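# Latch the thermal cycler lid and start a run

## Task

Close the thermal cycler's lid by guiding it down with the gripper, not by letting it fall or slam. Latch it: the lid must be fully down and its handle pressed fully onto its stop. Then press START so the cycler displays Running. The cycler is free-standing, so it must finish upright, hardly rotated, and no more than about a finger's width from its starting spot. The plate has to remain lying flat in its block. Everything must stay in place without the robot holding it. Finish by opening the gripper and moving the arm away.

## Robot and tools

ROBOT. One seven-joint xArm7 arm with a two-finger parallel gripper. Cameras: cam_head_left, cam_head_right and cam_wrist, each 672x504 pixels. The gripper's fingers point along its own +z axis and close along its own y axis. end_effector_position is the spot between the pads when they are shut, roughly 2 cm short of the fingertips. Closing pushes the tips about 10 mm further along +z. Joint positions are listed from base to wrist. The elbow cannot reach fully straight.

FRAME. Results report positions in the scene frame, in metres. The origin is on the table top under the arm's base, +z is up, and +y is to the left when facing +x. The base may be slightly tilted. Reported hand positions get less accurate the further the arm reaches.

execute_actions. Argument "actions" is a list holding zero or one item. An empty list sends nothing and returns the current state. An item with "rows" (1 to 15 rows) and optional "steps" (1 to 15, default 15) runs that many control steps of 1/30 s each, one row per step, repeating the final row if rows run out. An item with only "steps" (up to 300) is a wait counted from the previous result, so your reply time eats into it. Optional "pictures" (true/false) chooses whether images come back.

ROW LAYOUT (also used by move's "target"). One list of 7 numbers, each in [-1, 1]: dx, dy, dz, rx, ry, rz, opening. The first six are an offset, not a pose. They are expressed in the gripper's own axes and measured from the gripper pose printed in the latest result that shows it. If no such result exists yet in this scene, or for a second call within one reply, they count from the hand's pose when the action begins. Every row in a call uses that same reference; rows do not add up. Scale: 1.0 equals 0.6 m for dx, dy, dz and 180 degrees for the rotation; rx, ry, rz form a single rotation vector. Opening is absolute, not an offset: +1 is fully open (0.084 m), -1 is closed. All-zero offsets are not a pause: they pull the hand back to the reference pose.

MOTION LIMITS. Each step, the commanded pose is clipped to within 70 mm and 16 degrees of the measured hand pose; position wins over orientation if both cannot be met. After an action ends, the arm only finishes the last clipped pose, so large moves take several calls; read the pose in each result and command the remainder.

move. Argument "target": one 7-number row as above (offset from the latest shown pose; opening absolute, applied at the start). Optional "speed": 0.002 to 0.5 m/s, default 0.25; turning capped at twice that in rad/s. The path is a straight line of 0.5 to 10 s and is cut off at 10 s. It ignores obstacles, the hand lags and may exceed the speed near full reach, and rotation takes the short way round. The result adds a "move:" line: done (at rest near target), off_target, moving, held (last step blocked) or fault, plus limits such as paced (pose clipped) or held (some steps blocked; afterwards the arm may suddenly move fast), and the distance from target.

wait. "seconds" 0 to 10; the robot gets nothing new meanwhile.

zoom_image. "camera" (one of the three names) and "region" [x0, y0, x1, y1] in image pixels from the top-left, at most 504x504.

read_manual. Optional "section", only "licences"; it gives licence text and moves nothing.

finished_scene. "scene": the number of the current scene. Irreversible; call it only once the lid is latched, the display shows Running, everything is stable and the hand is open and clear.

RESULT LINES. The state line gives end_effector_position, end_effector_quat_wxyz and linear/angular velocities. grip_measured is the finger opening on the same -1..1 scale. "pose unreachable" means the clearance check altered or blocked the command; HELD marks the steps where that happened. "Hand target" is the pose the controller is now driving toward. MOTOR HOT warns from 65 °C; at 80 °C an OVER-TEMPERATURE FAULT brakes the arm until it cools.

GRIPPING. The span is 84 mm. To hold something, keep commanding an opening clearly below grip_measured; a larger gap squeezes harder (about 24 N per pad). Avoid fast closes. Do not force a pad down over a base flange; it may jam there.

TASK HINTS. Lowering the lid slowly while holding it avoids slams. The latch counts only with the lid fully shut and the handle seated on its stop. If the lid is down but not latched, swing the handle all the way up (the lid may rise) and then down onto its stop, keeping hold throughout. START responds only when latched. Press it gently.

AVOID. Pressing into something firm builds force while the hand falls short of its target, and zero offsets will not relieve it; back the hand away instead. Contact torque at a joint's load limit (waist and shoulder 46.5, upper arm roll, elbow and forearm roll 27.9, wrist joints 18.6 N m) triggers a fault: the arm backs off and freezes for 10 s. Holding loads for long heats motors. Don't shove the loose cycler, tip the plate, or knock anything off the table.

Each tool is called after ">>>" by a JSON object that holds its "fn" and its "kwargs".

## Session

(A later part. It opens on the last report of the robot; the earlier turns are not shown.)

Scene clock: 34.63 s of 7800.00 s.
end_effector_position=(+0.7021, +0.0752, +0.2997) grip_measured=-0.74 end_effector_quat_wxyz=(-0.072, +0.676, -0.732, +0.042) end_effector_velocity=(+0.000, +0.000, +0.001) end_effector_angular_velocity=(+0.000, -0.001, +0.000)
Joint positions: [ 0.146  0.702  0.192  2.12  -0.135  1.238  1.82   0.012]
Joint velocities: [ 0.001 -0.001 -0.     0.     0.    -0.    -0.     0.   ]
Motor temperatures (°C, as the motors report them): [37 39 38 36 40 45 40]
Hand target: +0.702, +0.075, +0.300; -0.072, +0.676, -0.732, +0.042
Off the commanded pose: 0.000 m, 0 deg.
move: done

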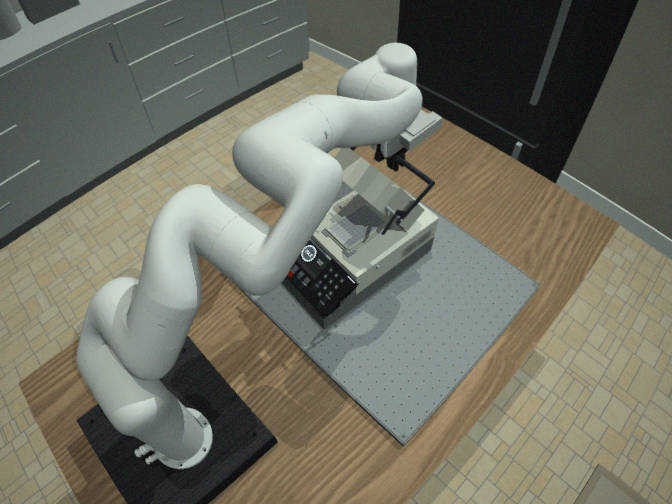

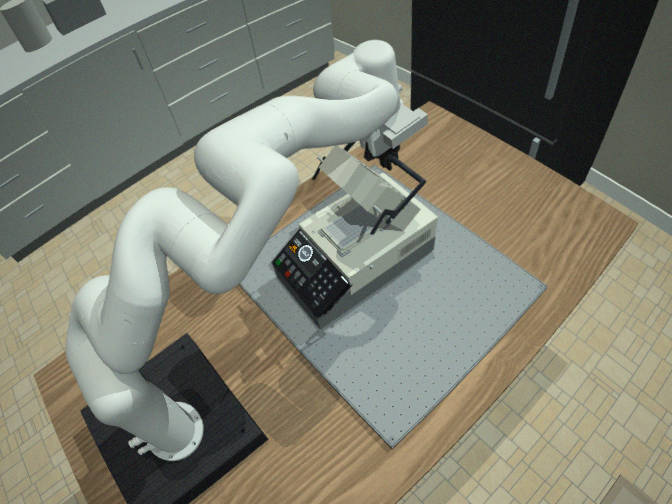

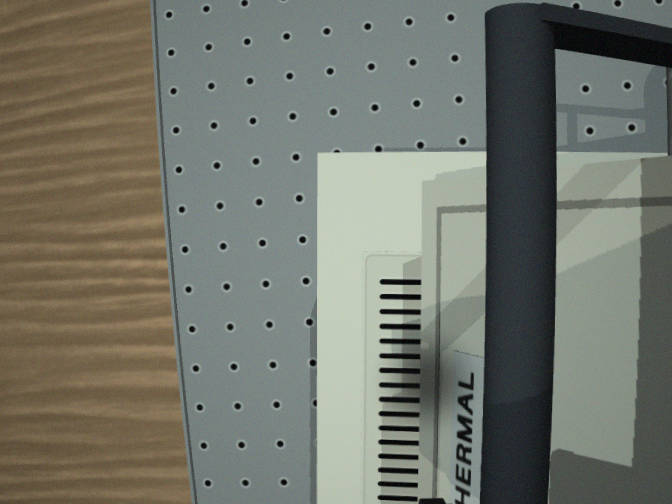

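>>> {"fn": "move", "kwargs": {"target": [0,0.088,-0.007,0,0,0,-1], "speed": 0.06}}

>>> {"fn": "move", "kwargs": {"target": [0,0.065,0.015,0,0,0,-1], "speed": 0.04}}

Scene clock: 40.30 s of 7800.00 s.
end_effector_position=(+0.6497, +0.0798, +0.2958) grip_measured=-0.74 end_effector_quat_wxyz=(-0.072, +0.676, -0.732, +0.042) end_effector_velocity=(-0.001, +0.000, -0.001) end_effector_angular_velocity=(+0.001, -0.002, -0.000)
Joint positions: [ 0.113  0.466  0.209  1.73  -0.113  1.084  1.841  0.012]
Joint velocities: [-0.001 -0.005  0.001 -0.011  0.001 -0.008  0.001  0.   ]
Motor temperatures (°C, as the motors report them): [37 39 38 37 40 45 40]
Hand target: +0.650, +0.080, +0.296; -0.072, +0.676, -0.732, +0.042
Off the commanded pose: 0.001 m, 0 deg.
After step 90, 1.40 s passed at rest.
move: done

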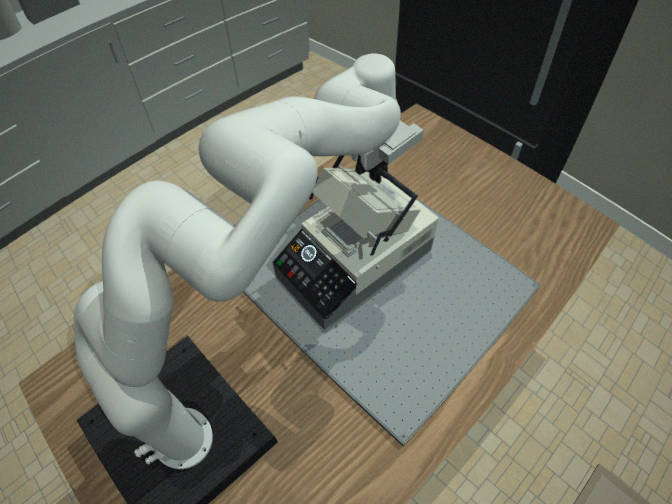

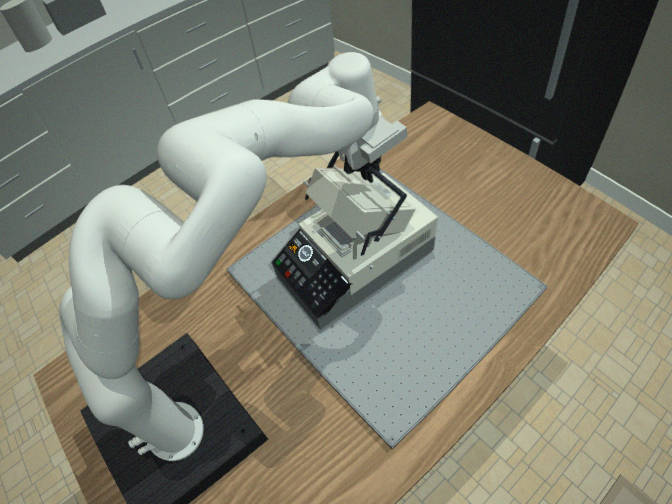

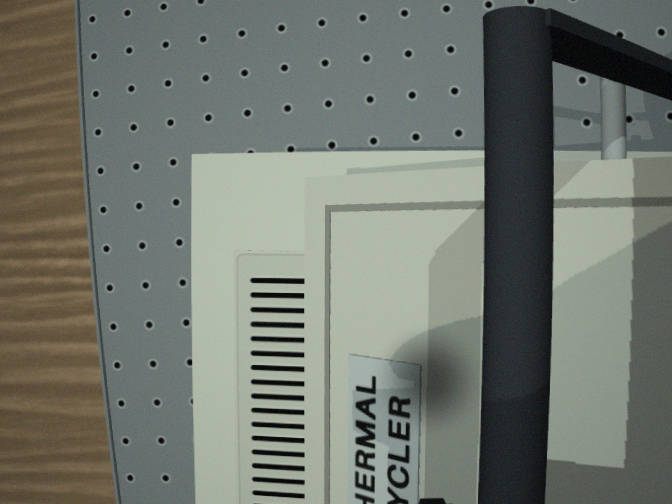

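Scene clock: 41.60 s of 7800.00 s.
end_effector_position=(+0.6127, +0.0833, +0.2802) grip_measured=-0.74 end_effector_quat_wxyz=(-0.072, +0.676, -0.732, +0.042) end_effector_velocity=(-0.000, -0.000, +0.000) end_effector_angular_velocity=(+0.001, -0.006, -0.001)
Joint positions: [ 0.101  0.342  0.217  1.503 -0.097  0.981  1.852  0.012]
Joint velocities: [-0.001 -0.005 -0.    -0.009  0.001 -0.01  -0.    -0.   ]
Motor temperatures (°C, as the motors report them): [37 39 38 37 40 45 40]
Hand target: +0.613, +0.083, +0.281; -0.072, +0.676, -0.732, +0.042
Off the commanded pose: 0.000 m, 0 deg.
move: done

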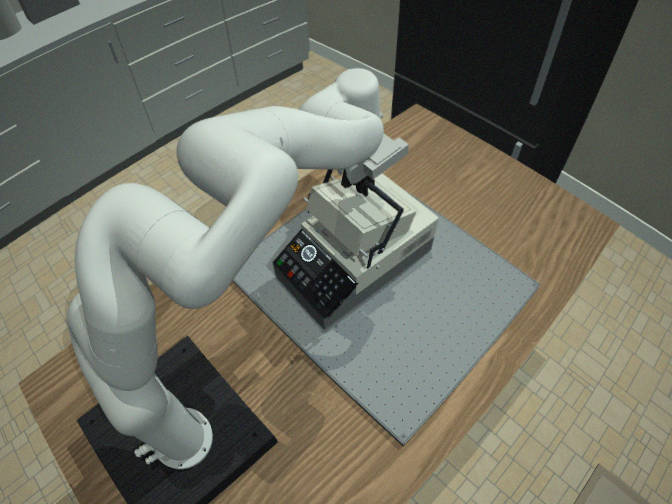

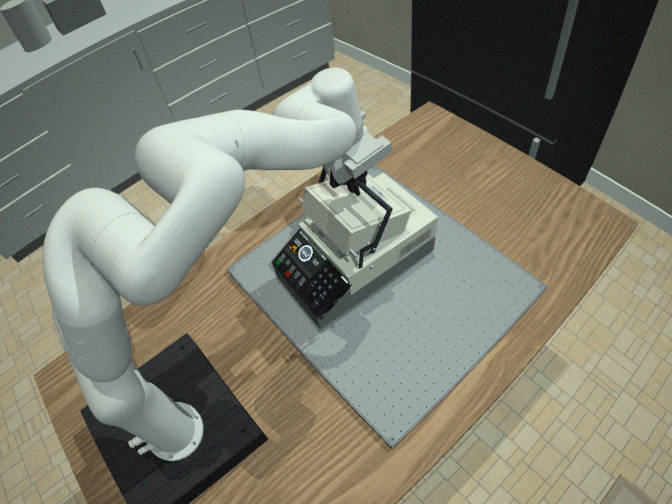

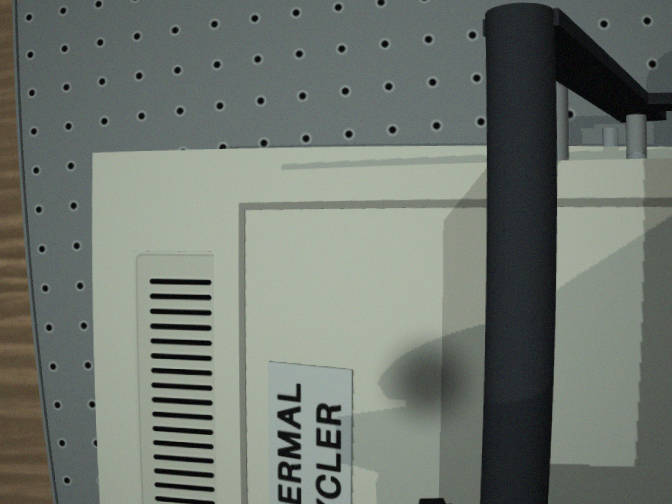

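>>> {"fn": "move", "kwargs": {"target": [0,0.04,0.022,0,0,0,-1], "speed": 0.025}}

>>> {"fn": "zoom_image", "kwargs": {"camera": "cam_head_left", "region": [270,140,450,330]}}

Scene clock: 43.87 s of 7800.00 s.
end_effector_position=(+0.5911, +0.0857, +0.2639) grip_measured=-0.74 end_effector_quat_wxyz=(-0.071, +0.676, -0.732, +0.042) end_effector_velocity=(+0.001, -0.000, -0.000) end_effector_angular_velocity=(+0.001, -0.004, -0.001)
Joint positions: [ 0.097  0.285  0.221  1.373 -0.09   0.908  1.859  0.012]
Joint velocities: [-0.    -0.001 -0.001 -0.004 -0.    -0.007 -0.     0.   ]
Motor temperatures (°C, as the motors report them): [37 39 38 37 40 45 40]
Hand target: +0.591, +0.086, +0.263; -0.072, +0.676, -0.732, +0.042
Off the commanded pose: 0.000 m, 0 deg.
move: done

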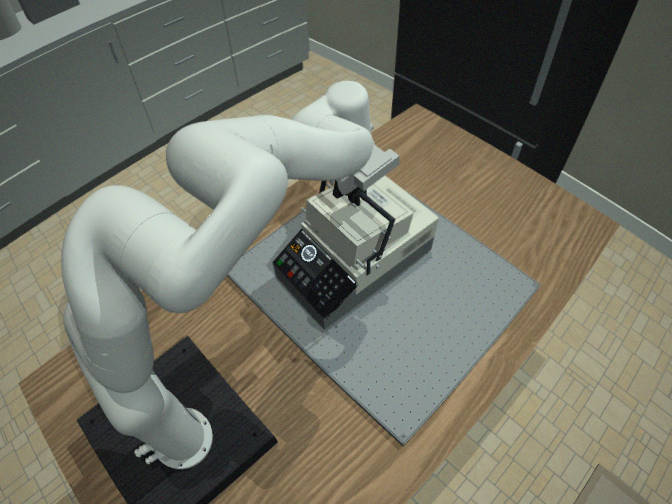

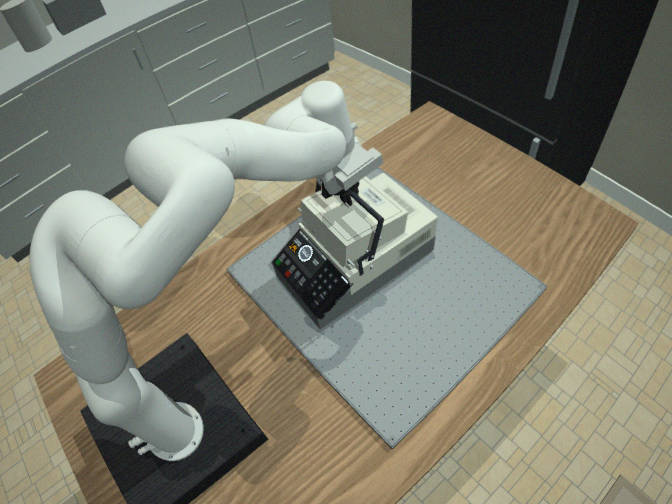

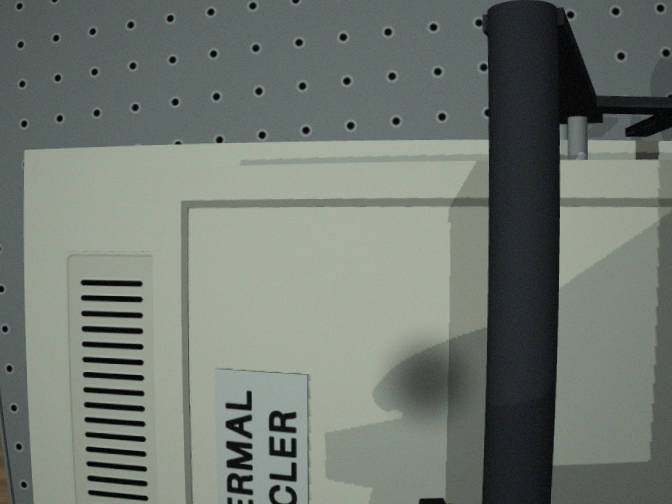

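Region (270, 140, 450, 330) of cam_head_left's 672x504 image, scaled by 2.653, with more detail than that image has; it fills the left 477 columns of this view, and the rest is white.

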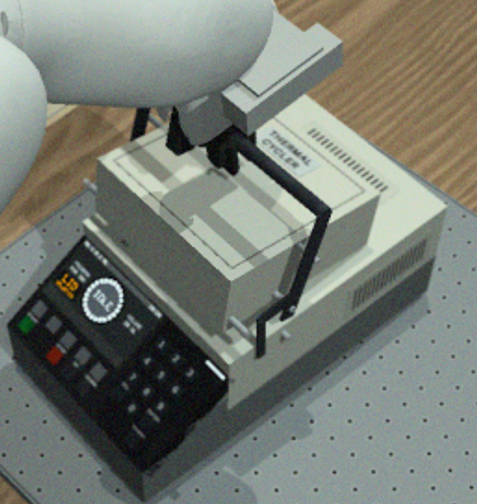

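>>> {"fn": "move", "kwargs": {"target": [0,-0.022,0.018,0,0,0,-1], "speed": 0.02}}

>>> {"fn": "zoom_image", "kwargs": {"camera": "cam_head_left", "region": [270,140,450,330]}}

Scene clock: 45.80 s of 7800.00 s.
end_effector_position=(+0.6058, +0.0852, +0.2551) grip_measured=-0.93 end_effector_quat_wxyz=(-0.072, +0.676, -0.732, +0.042) end_effector_velocity=(-0.000, -0.001, +0.000) end_effector_angular_velocity=(-0.002, +0.003, -0.000)
Joint positions: [ 0.101  0.341  0.216  1.427 -0.101  0.907  1.86   0.003]
Joint velocities: [-0.     0.    -0.     0.002 -0.001  0.005  0.     0.   ]
Motor temperatures (°C, as the motors report them): [37 39 38 37 40 45 40]
Hand target: +0.606, +0.085, +0.255; -0.071, +0.676, -0.732, +0.042
Off the commanded pose: 0.000 m, 0 deg.
move: done

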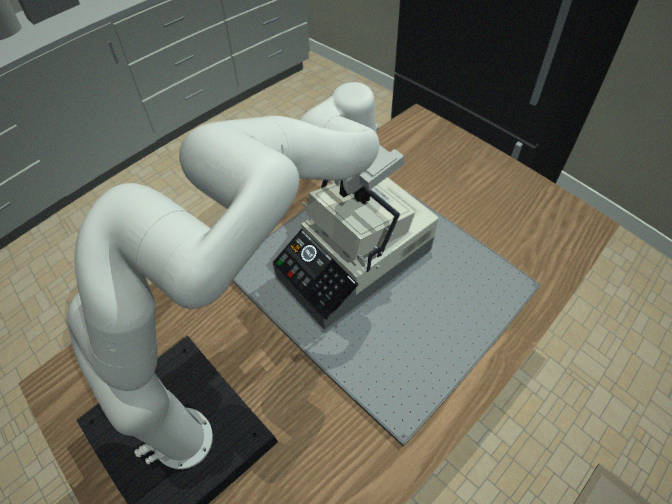

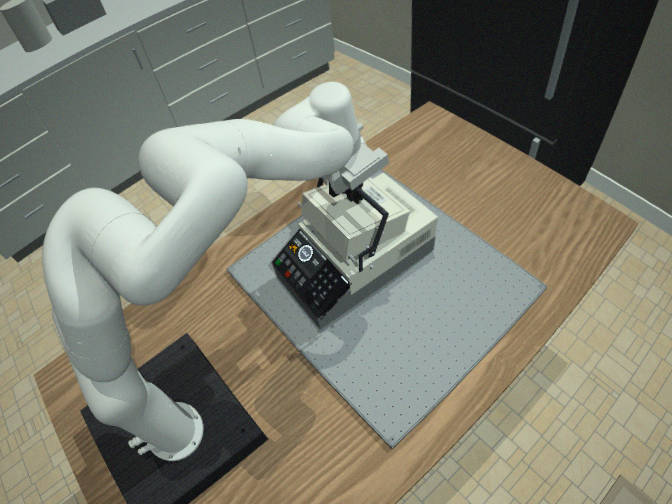

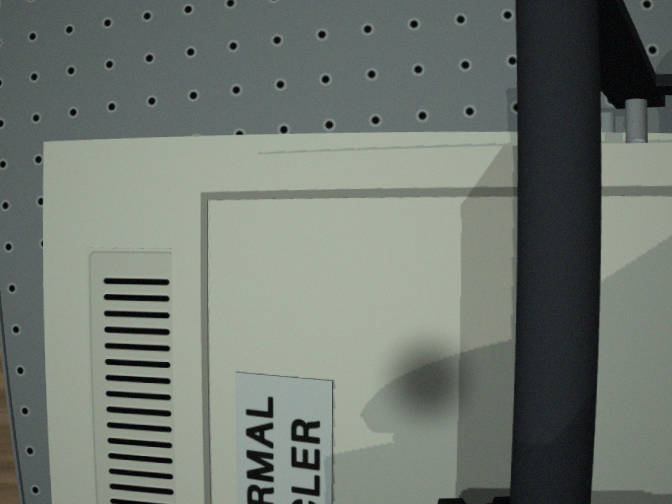

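Region (270, 140, 450, 330) of cam_head_left's 672x504 image, scaled by 2.653, with more detail than that image has; it fills the left 477 columns of this view, and the rest is white.

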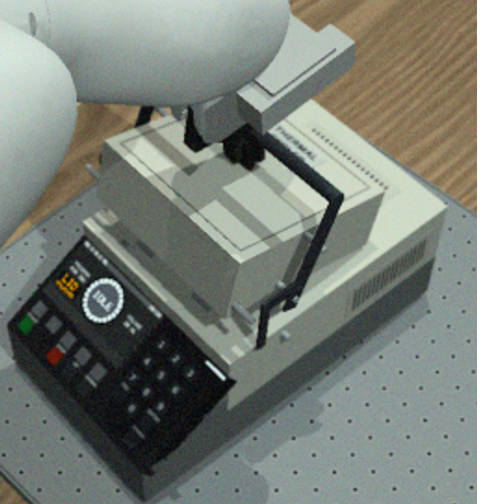

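>>> {"fn": "move", "kwargs": {"target": [0,0,0,0,0,0,-0.3]}}

>>> {"fn": "move", "kwargs": {"target": [0,0,-0.04,0,0,0,-0.3], "speed": 0.04}}

>>> {"fn": "move", "kwargs": {"target": [0,0,0,0,0,0,-1]}}

Scene clock: 48.03 s of 7800.00 s.
end_effector_position=(+0.6058, +0.0844, +0.2551) grip_measured=-0.31 end_effector_quat_wxyz=(-0.071, +0.676, -0.732, +0.042) end_effector_velocity=(+0.000, +0.002, +0.001) end_effector_angular_velocity=(+0.001, -0.002, +0.003)
Joint positions: [ 0.101  0.341  0.215  1.427 -0.101  0.907  1.86   0.03 ]
Joint velocities: [ 0.002 -0.     0.001  0.001 -0.    -0.001 -0.     0.   ]
Motor temperatures (°C, as the motors report them): [37 39 38 37 40 45 40]
Hand target: +0.606, +0.085, +0.255; -0.072, +0.676, -0.732, +0.042
Off the commanded pose: 0.001 m, 0 deg.
move: done

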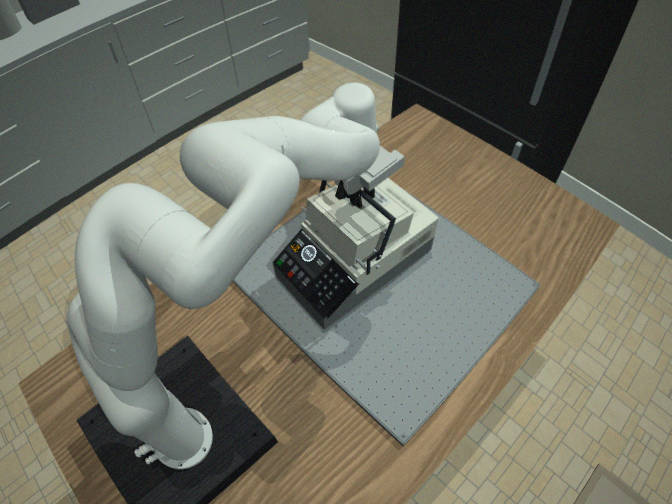

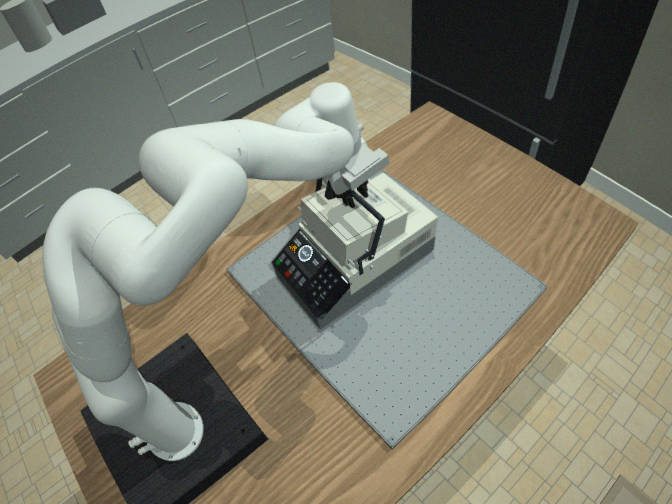

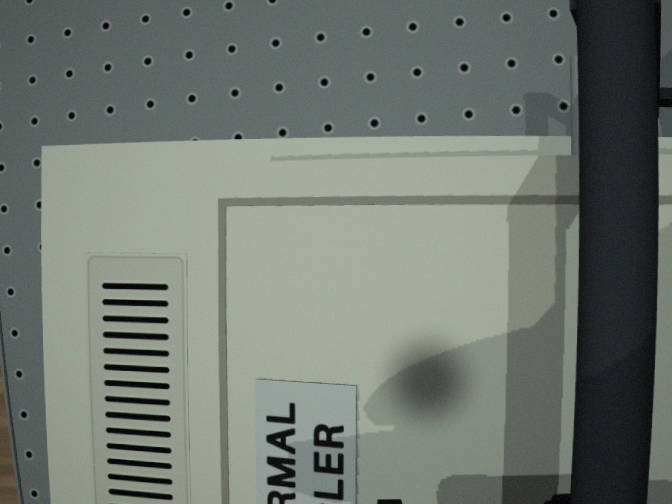

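Scene clock: 48.97 s of 7800.00 s.
end_effector_position=(+0.6022, +0.0837, +0.2792) grip_measured=-0.32 end_effector_quat_wxyz=(-0.072, +0.676, -0.732, +0.042) end_effector_velocity=(-0.000, -0.000, +0.000) end_effector_angular_velocity=(-0.000, +0.001, +0.000)
Joint positions: [ 0.098  0.307  0.219  1.449 -0.091  0.962  1.853  0.03 ]
Joint velocities: [-0.001 -0.     0.001  0.001  0.     0.002 -0.001 -0.   ]
Motor temperatures (°C, as the motors report them): [37 39 38 37 40 45 40]
Hand target: +0.602, +0.084, +0.279; -0.071, +0.676, -0.732, +0.042
Off the commanded pose: 0.000 m, 0 deg.
move: done

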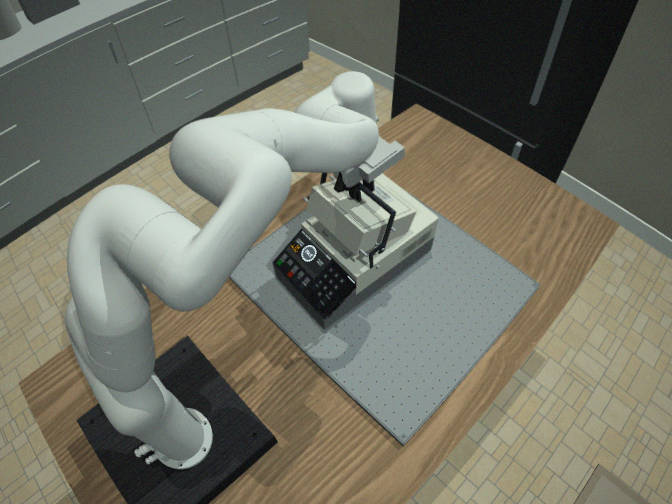

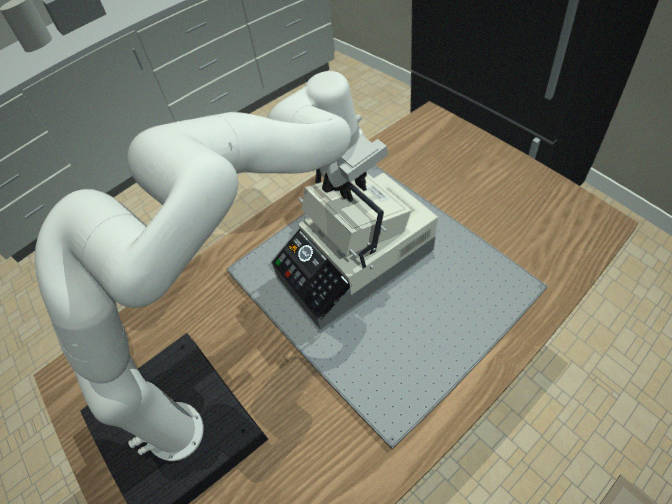

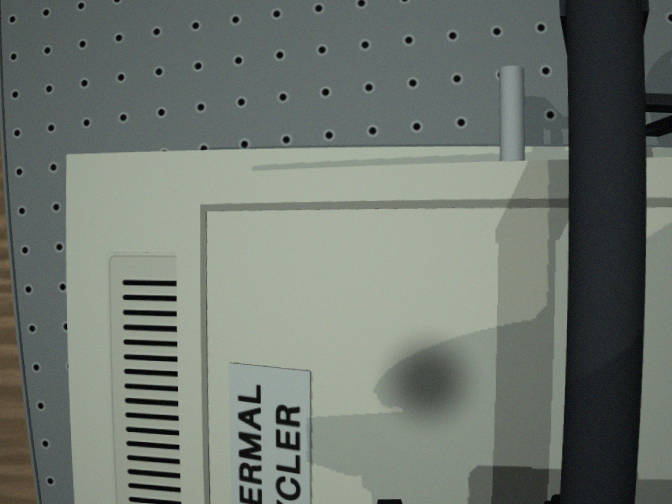

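Scene clock: 49.47 s of 7800.00 s.
end_effector_position=(+0.6022, +0.0837, +0.2791) grip_measured=-0.80 end_effector_quat_wxyz=(-0.072, +0.676, -0.732, +0.042) end_effector_velocity=(+0.000, -0.000, +0.000) end_effector_angular_velocity=(-0.000, +0.000, -0.000)
Joint positions: [ 0.098  0.307  0.219  1.449 -0.091  0.962  1.853  0.009]
Joint velocities: [-0.     0.001  0.     0.001 -0.     0.001  0.     0.   ]
Motor temperatures (°C, as the motors report them): [37 39 38 37 40 45 40]
Hand target: +0.602, +0.084, +0.279; -0.072, +0.676, -0.732, +0.042
Off the commanded pose: 0.000 m, 0 deg.
move: done

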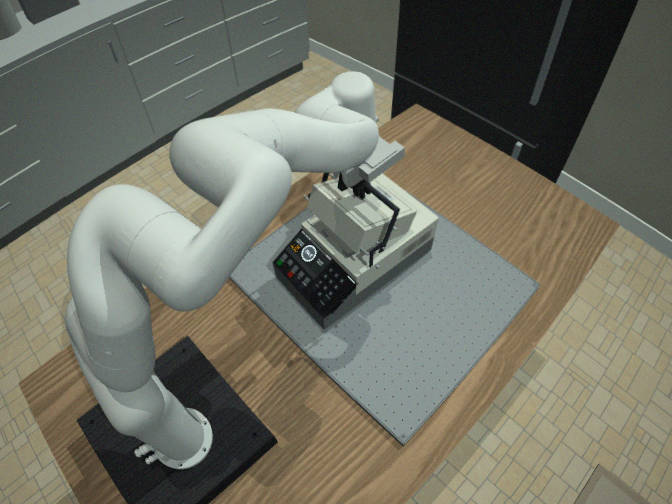

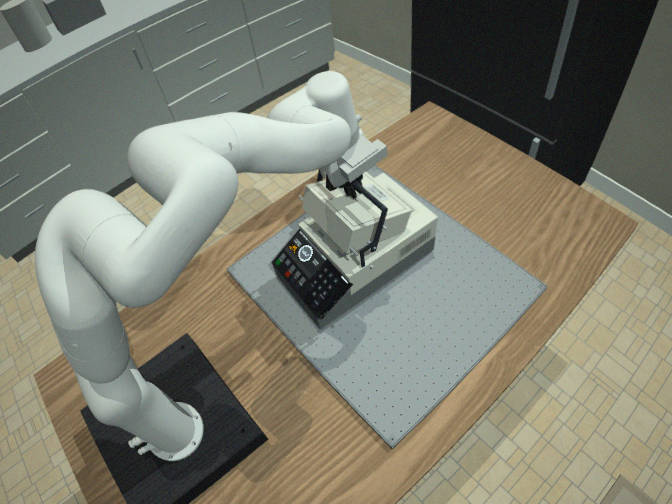

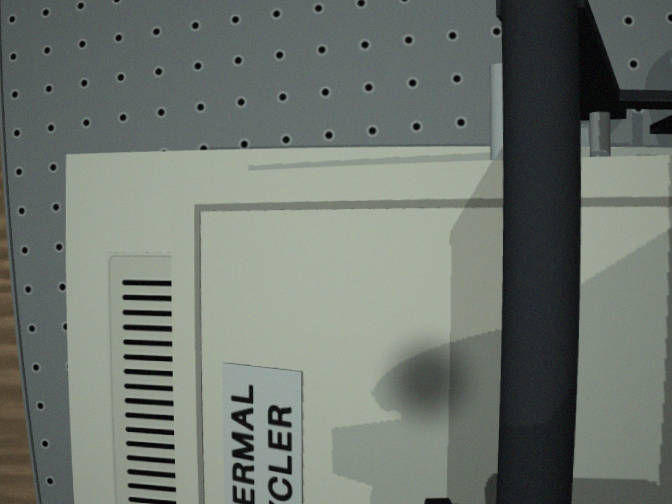

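>>> {"fn": "move", "kwargs": {"target": [0,0,-0.02,0,0,0,-0.5], "speed": 0.04}}

>>> {"fn": "move", "kwargs": {"target": [0,0,0,0,0,0,-1]}}

>>> {"fn": "move", "kwargs": {"target": [0,0.025,0.018,0,0,0,-1], "speed": 0.02}}

>>> {"fn": "zoom_image", "kwargs": {"camera": "cam_head_left", "region": [270,140,450,330]}}

Scene clock: 52.17 s of 7800.00 s.
end_effector_position=(+0.6003, +0.0834, +0.2909) grip_measured=-0.52 end_effector_quat_wxyz=(-0.072, +0.676, -0.732, +0.042) end_effector_velocity=(+0.000, -0.001, +0.000) end_effector_angular_velocity=(-0.000, +0.000, -0.001)
Joint positions: [ 0.097  0.291  0.22   1.462 -0.086  0.989  1.85   0.021]
Joint velocities: [-0.001 -0.    -0.     0.001  0.     0.001 -0.     0.   ]
Motor temperatures (°C, as the motors report them): [37 39 38 37 40 45 40]
Hand target: +0.600, +0.083, +0.291; -0.072, +0.676, -0.732, +0.042
Off the commanded pose: 0.000 m, 0 deg.
move: done

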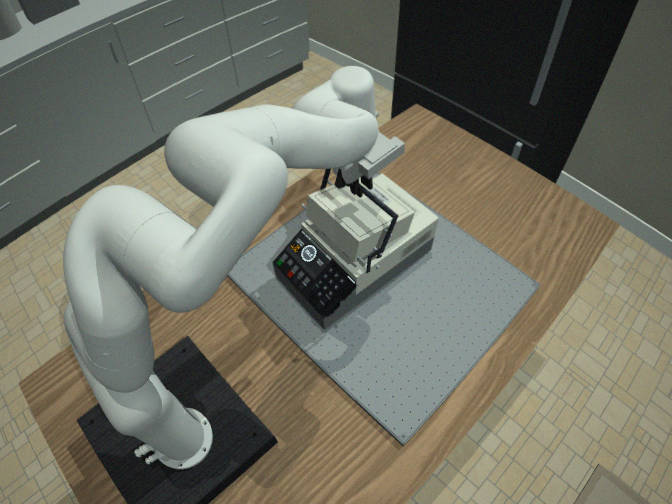

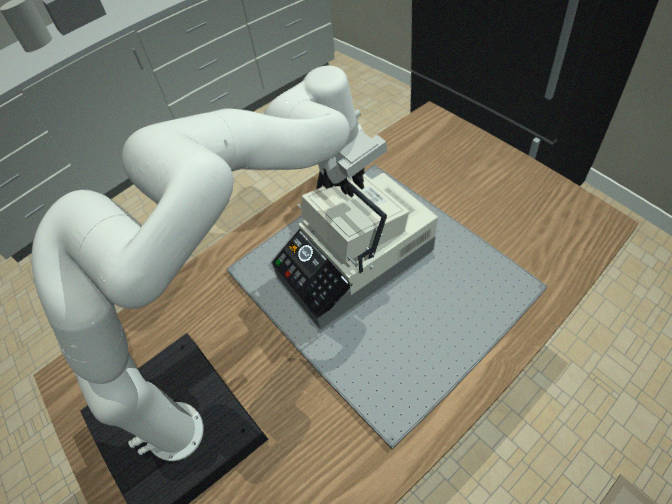

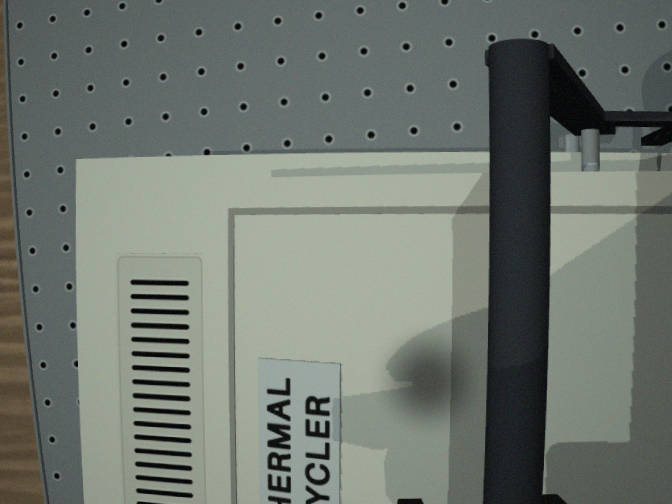

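Scene clock: 52.67 s of 7800.00 s.
end_effector_position=(+0.6006, +0.0835, +0.2921) grip_measured=-0.74 end_effector_quat_wxyz=(-0.073, +0.676, -0.732, +0.043) end_effector_velocity=(-0.000, -0.001, -0.001) end_effector_angular_velocity=(-0.000, +0.001, -0.001)
Joint positions: [ 0.097  0.29   0.221  1.463 -0.086  0.989  1.85   0.012]
Joint velocities: [-0.001  0.001 -0.001 -0.002 -0.    -0.001 -0.     0.   ]
Motor temperatures (°C, as the motors report them): [37 39 38 37 40 45 40]
Hand target: +0.600, +0.083, +0.291; -0.072, +0.676, -0.732, +0.042
Off the commanded pose: 0.001 m, 0 deg.
move: done

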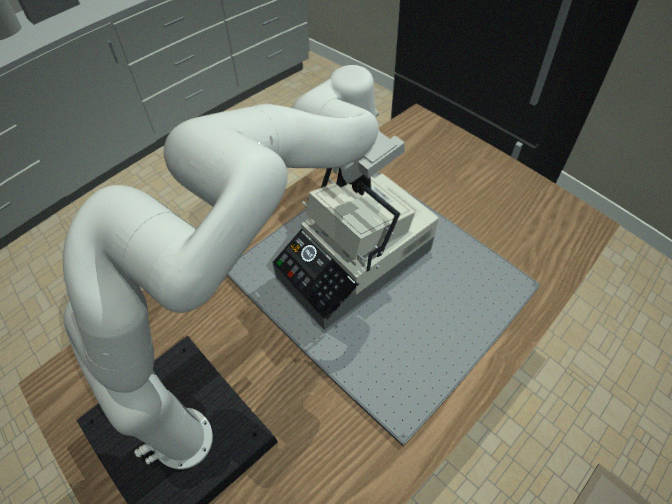

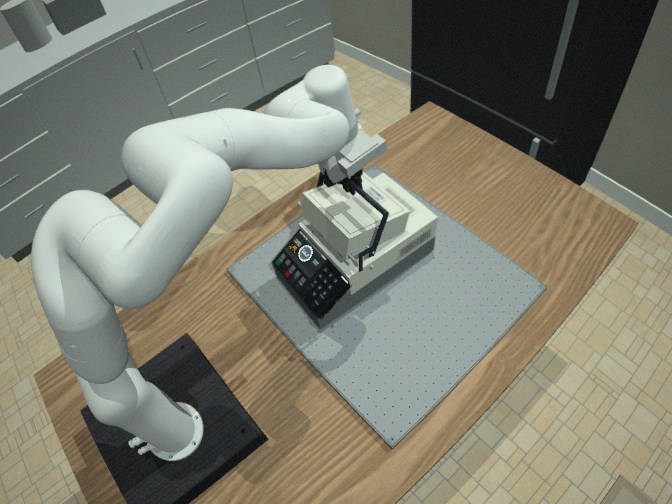

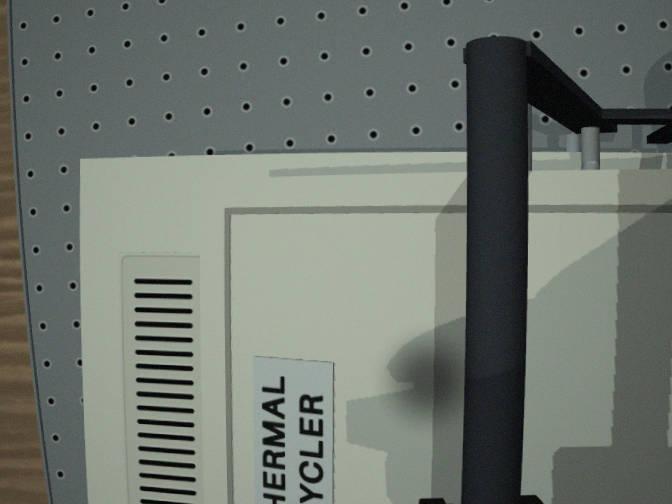

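Scene clock: 53.83 s of 7800.00 s.
end_effector_position=(+0.5878, +0.0851, +0.2809) grip_measured=-0.74 end_effector_quat_wxyz=(-0.073, +0.676, -0.732, +0.044) end_effector_velocity=(-0.000, +0.001, -0.000) end_effector_angular_velocity=(+0.000, -0.006, +0.001)
Joint positions: [ 0.095  0.254  0.223  1.38  -0.082  0.94   1.855  0.012]
Joint velocities: [ 0.    -0.005  0.    -0.009  0.    -0.01   0.     0.   ]
Motor temperatures (°C, as the motors report them): [37 39 38 37 40 45 40]
Hand target: +0.588, +0.085, +0.279; -0.072, +0.676, -0.732, +0.043
Off the commanded pose: 0.002 m, 0 deg.
move: done

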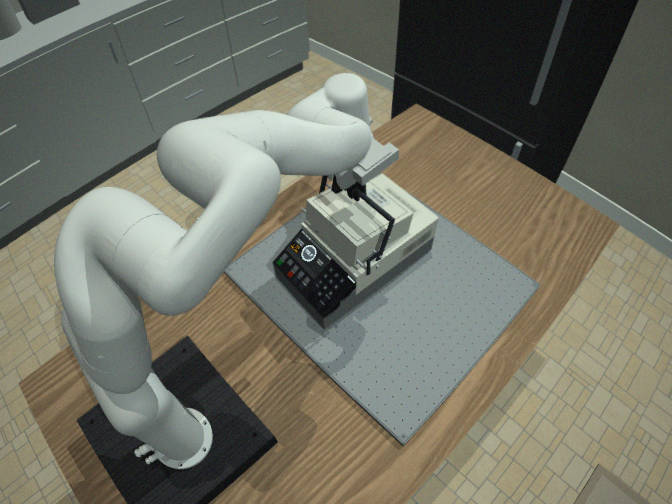

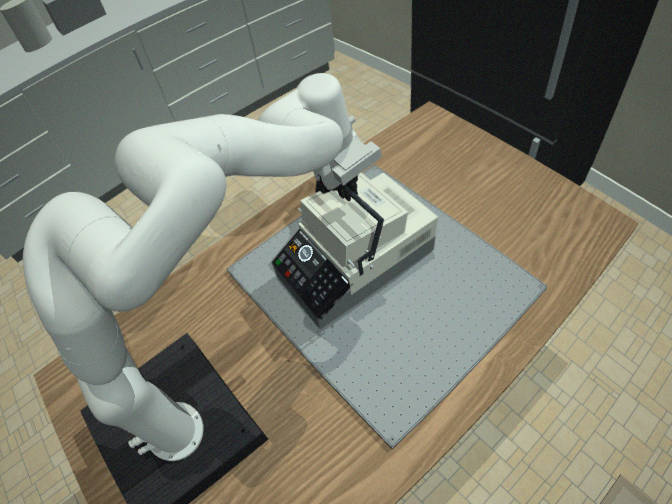

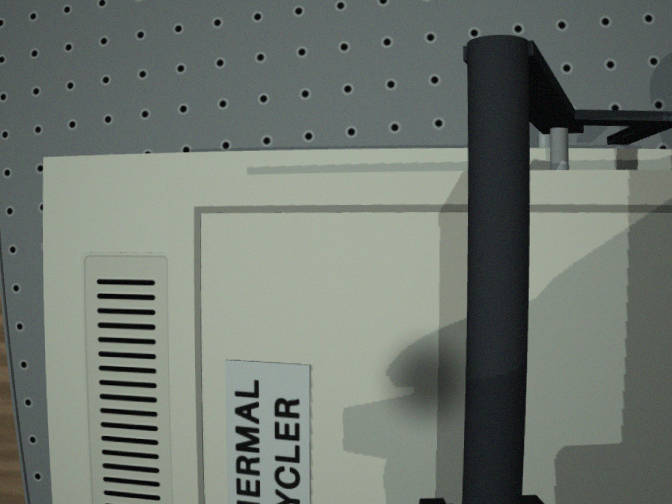

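Region (270, 140, 450, 330) of cam_head_left's 672x504 image, scaled by 2.653, with more detail than that image has; it fills the left 477 columns of this view, and the rest is white.

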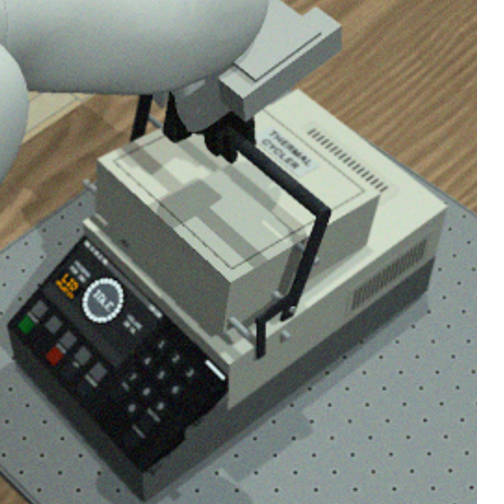

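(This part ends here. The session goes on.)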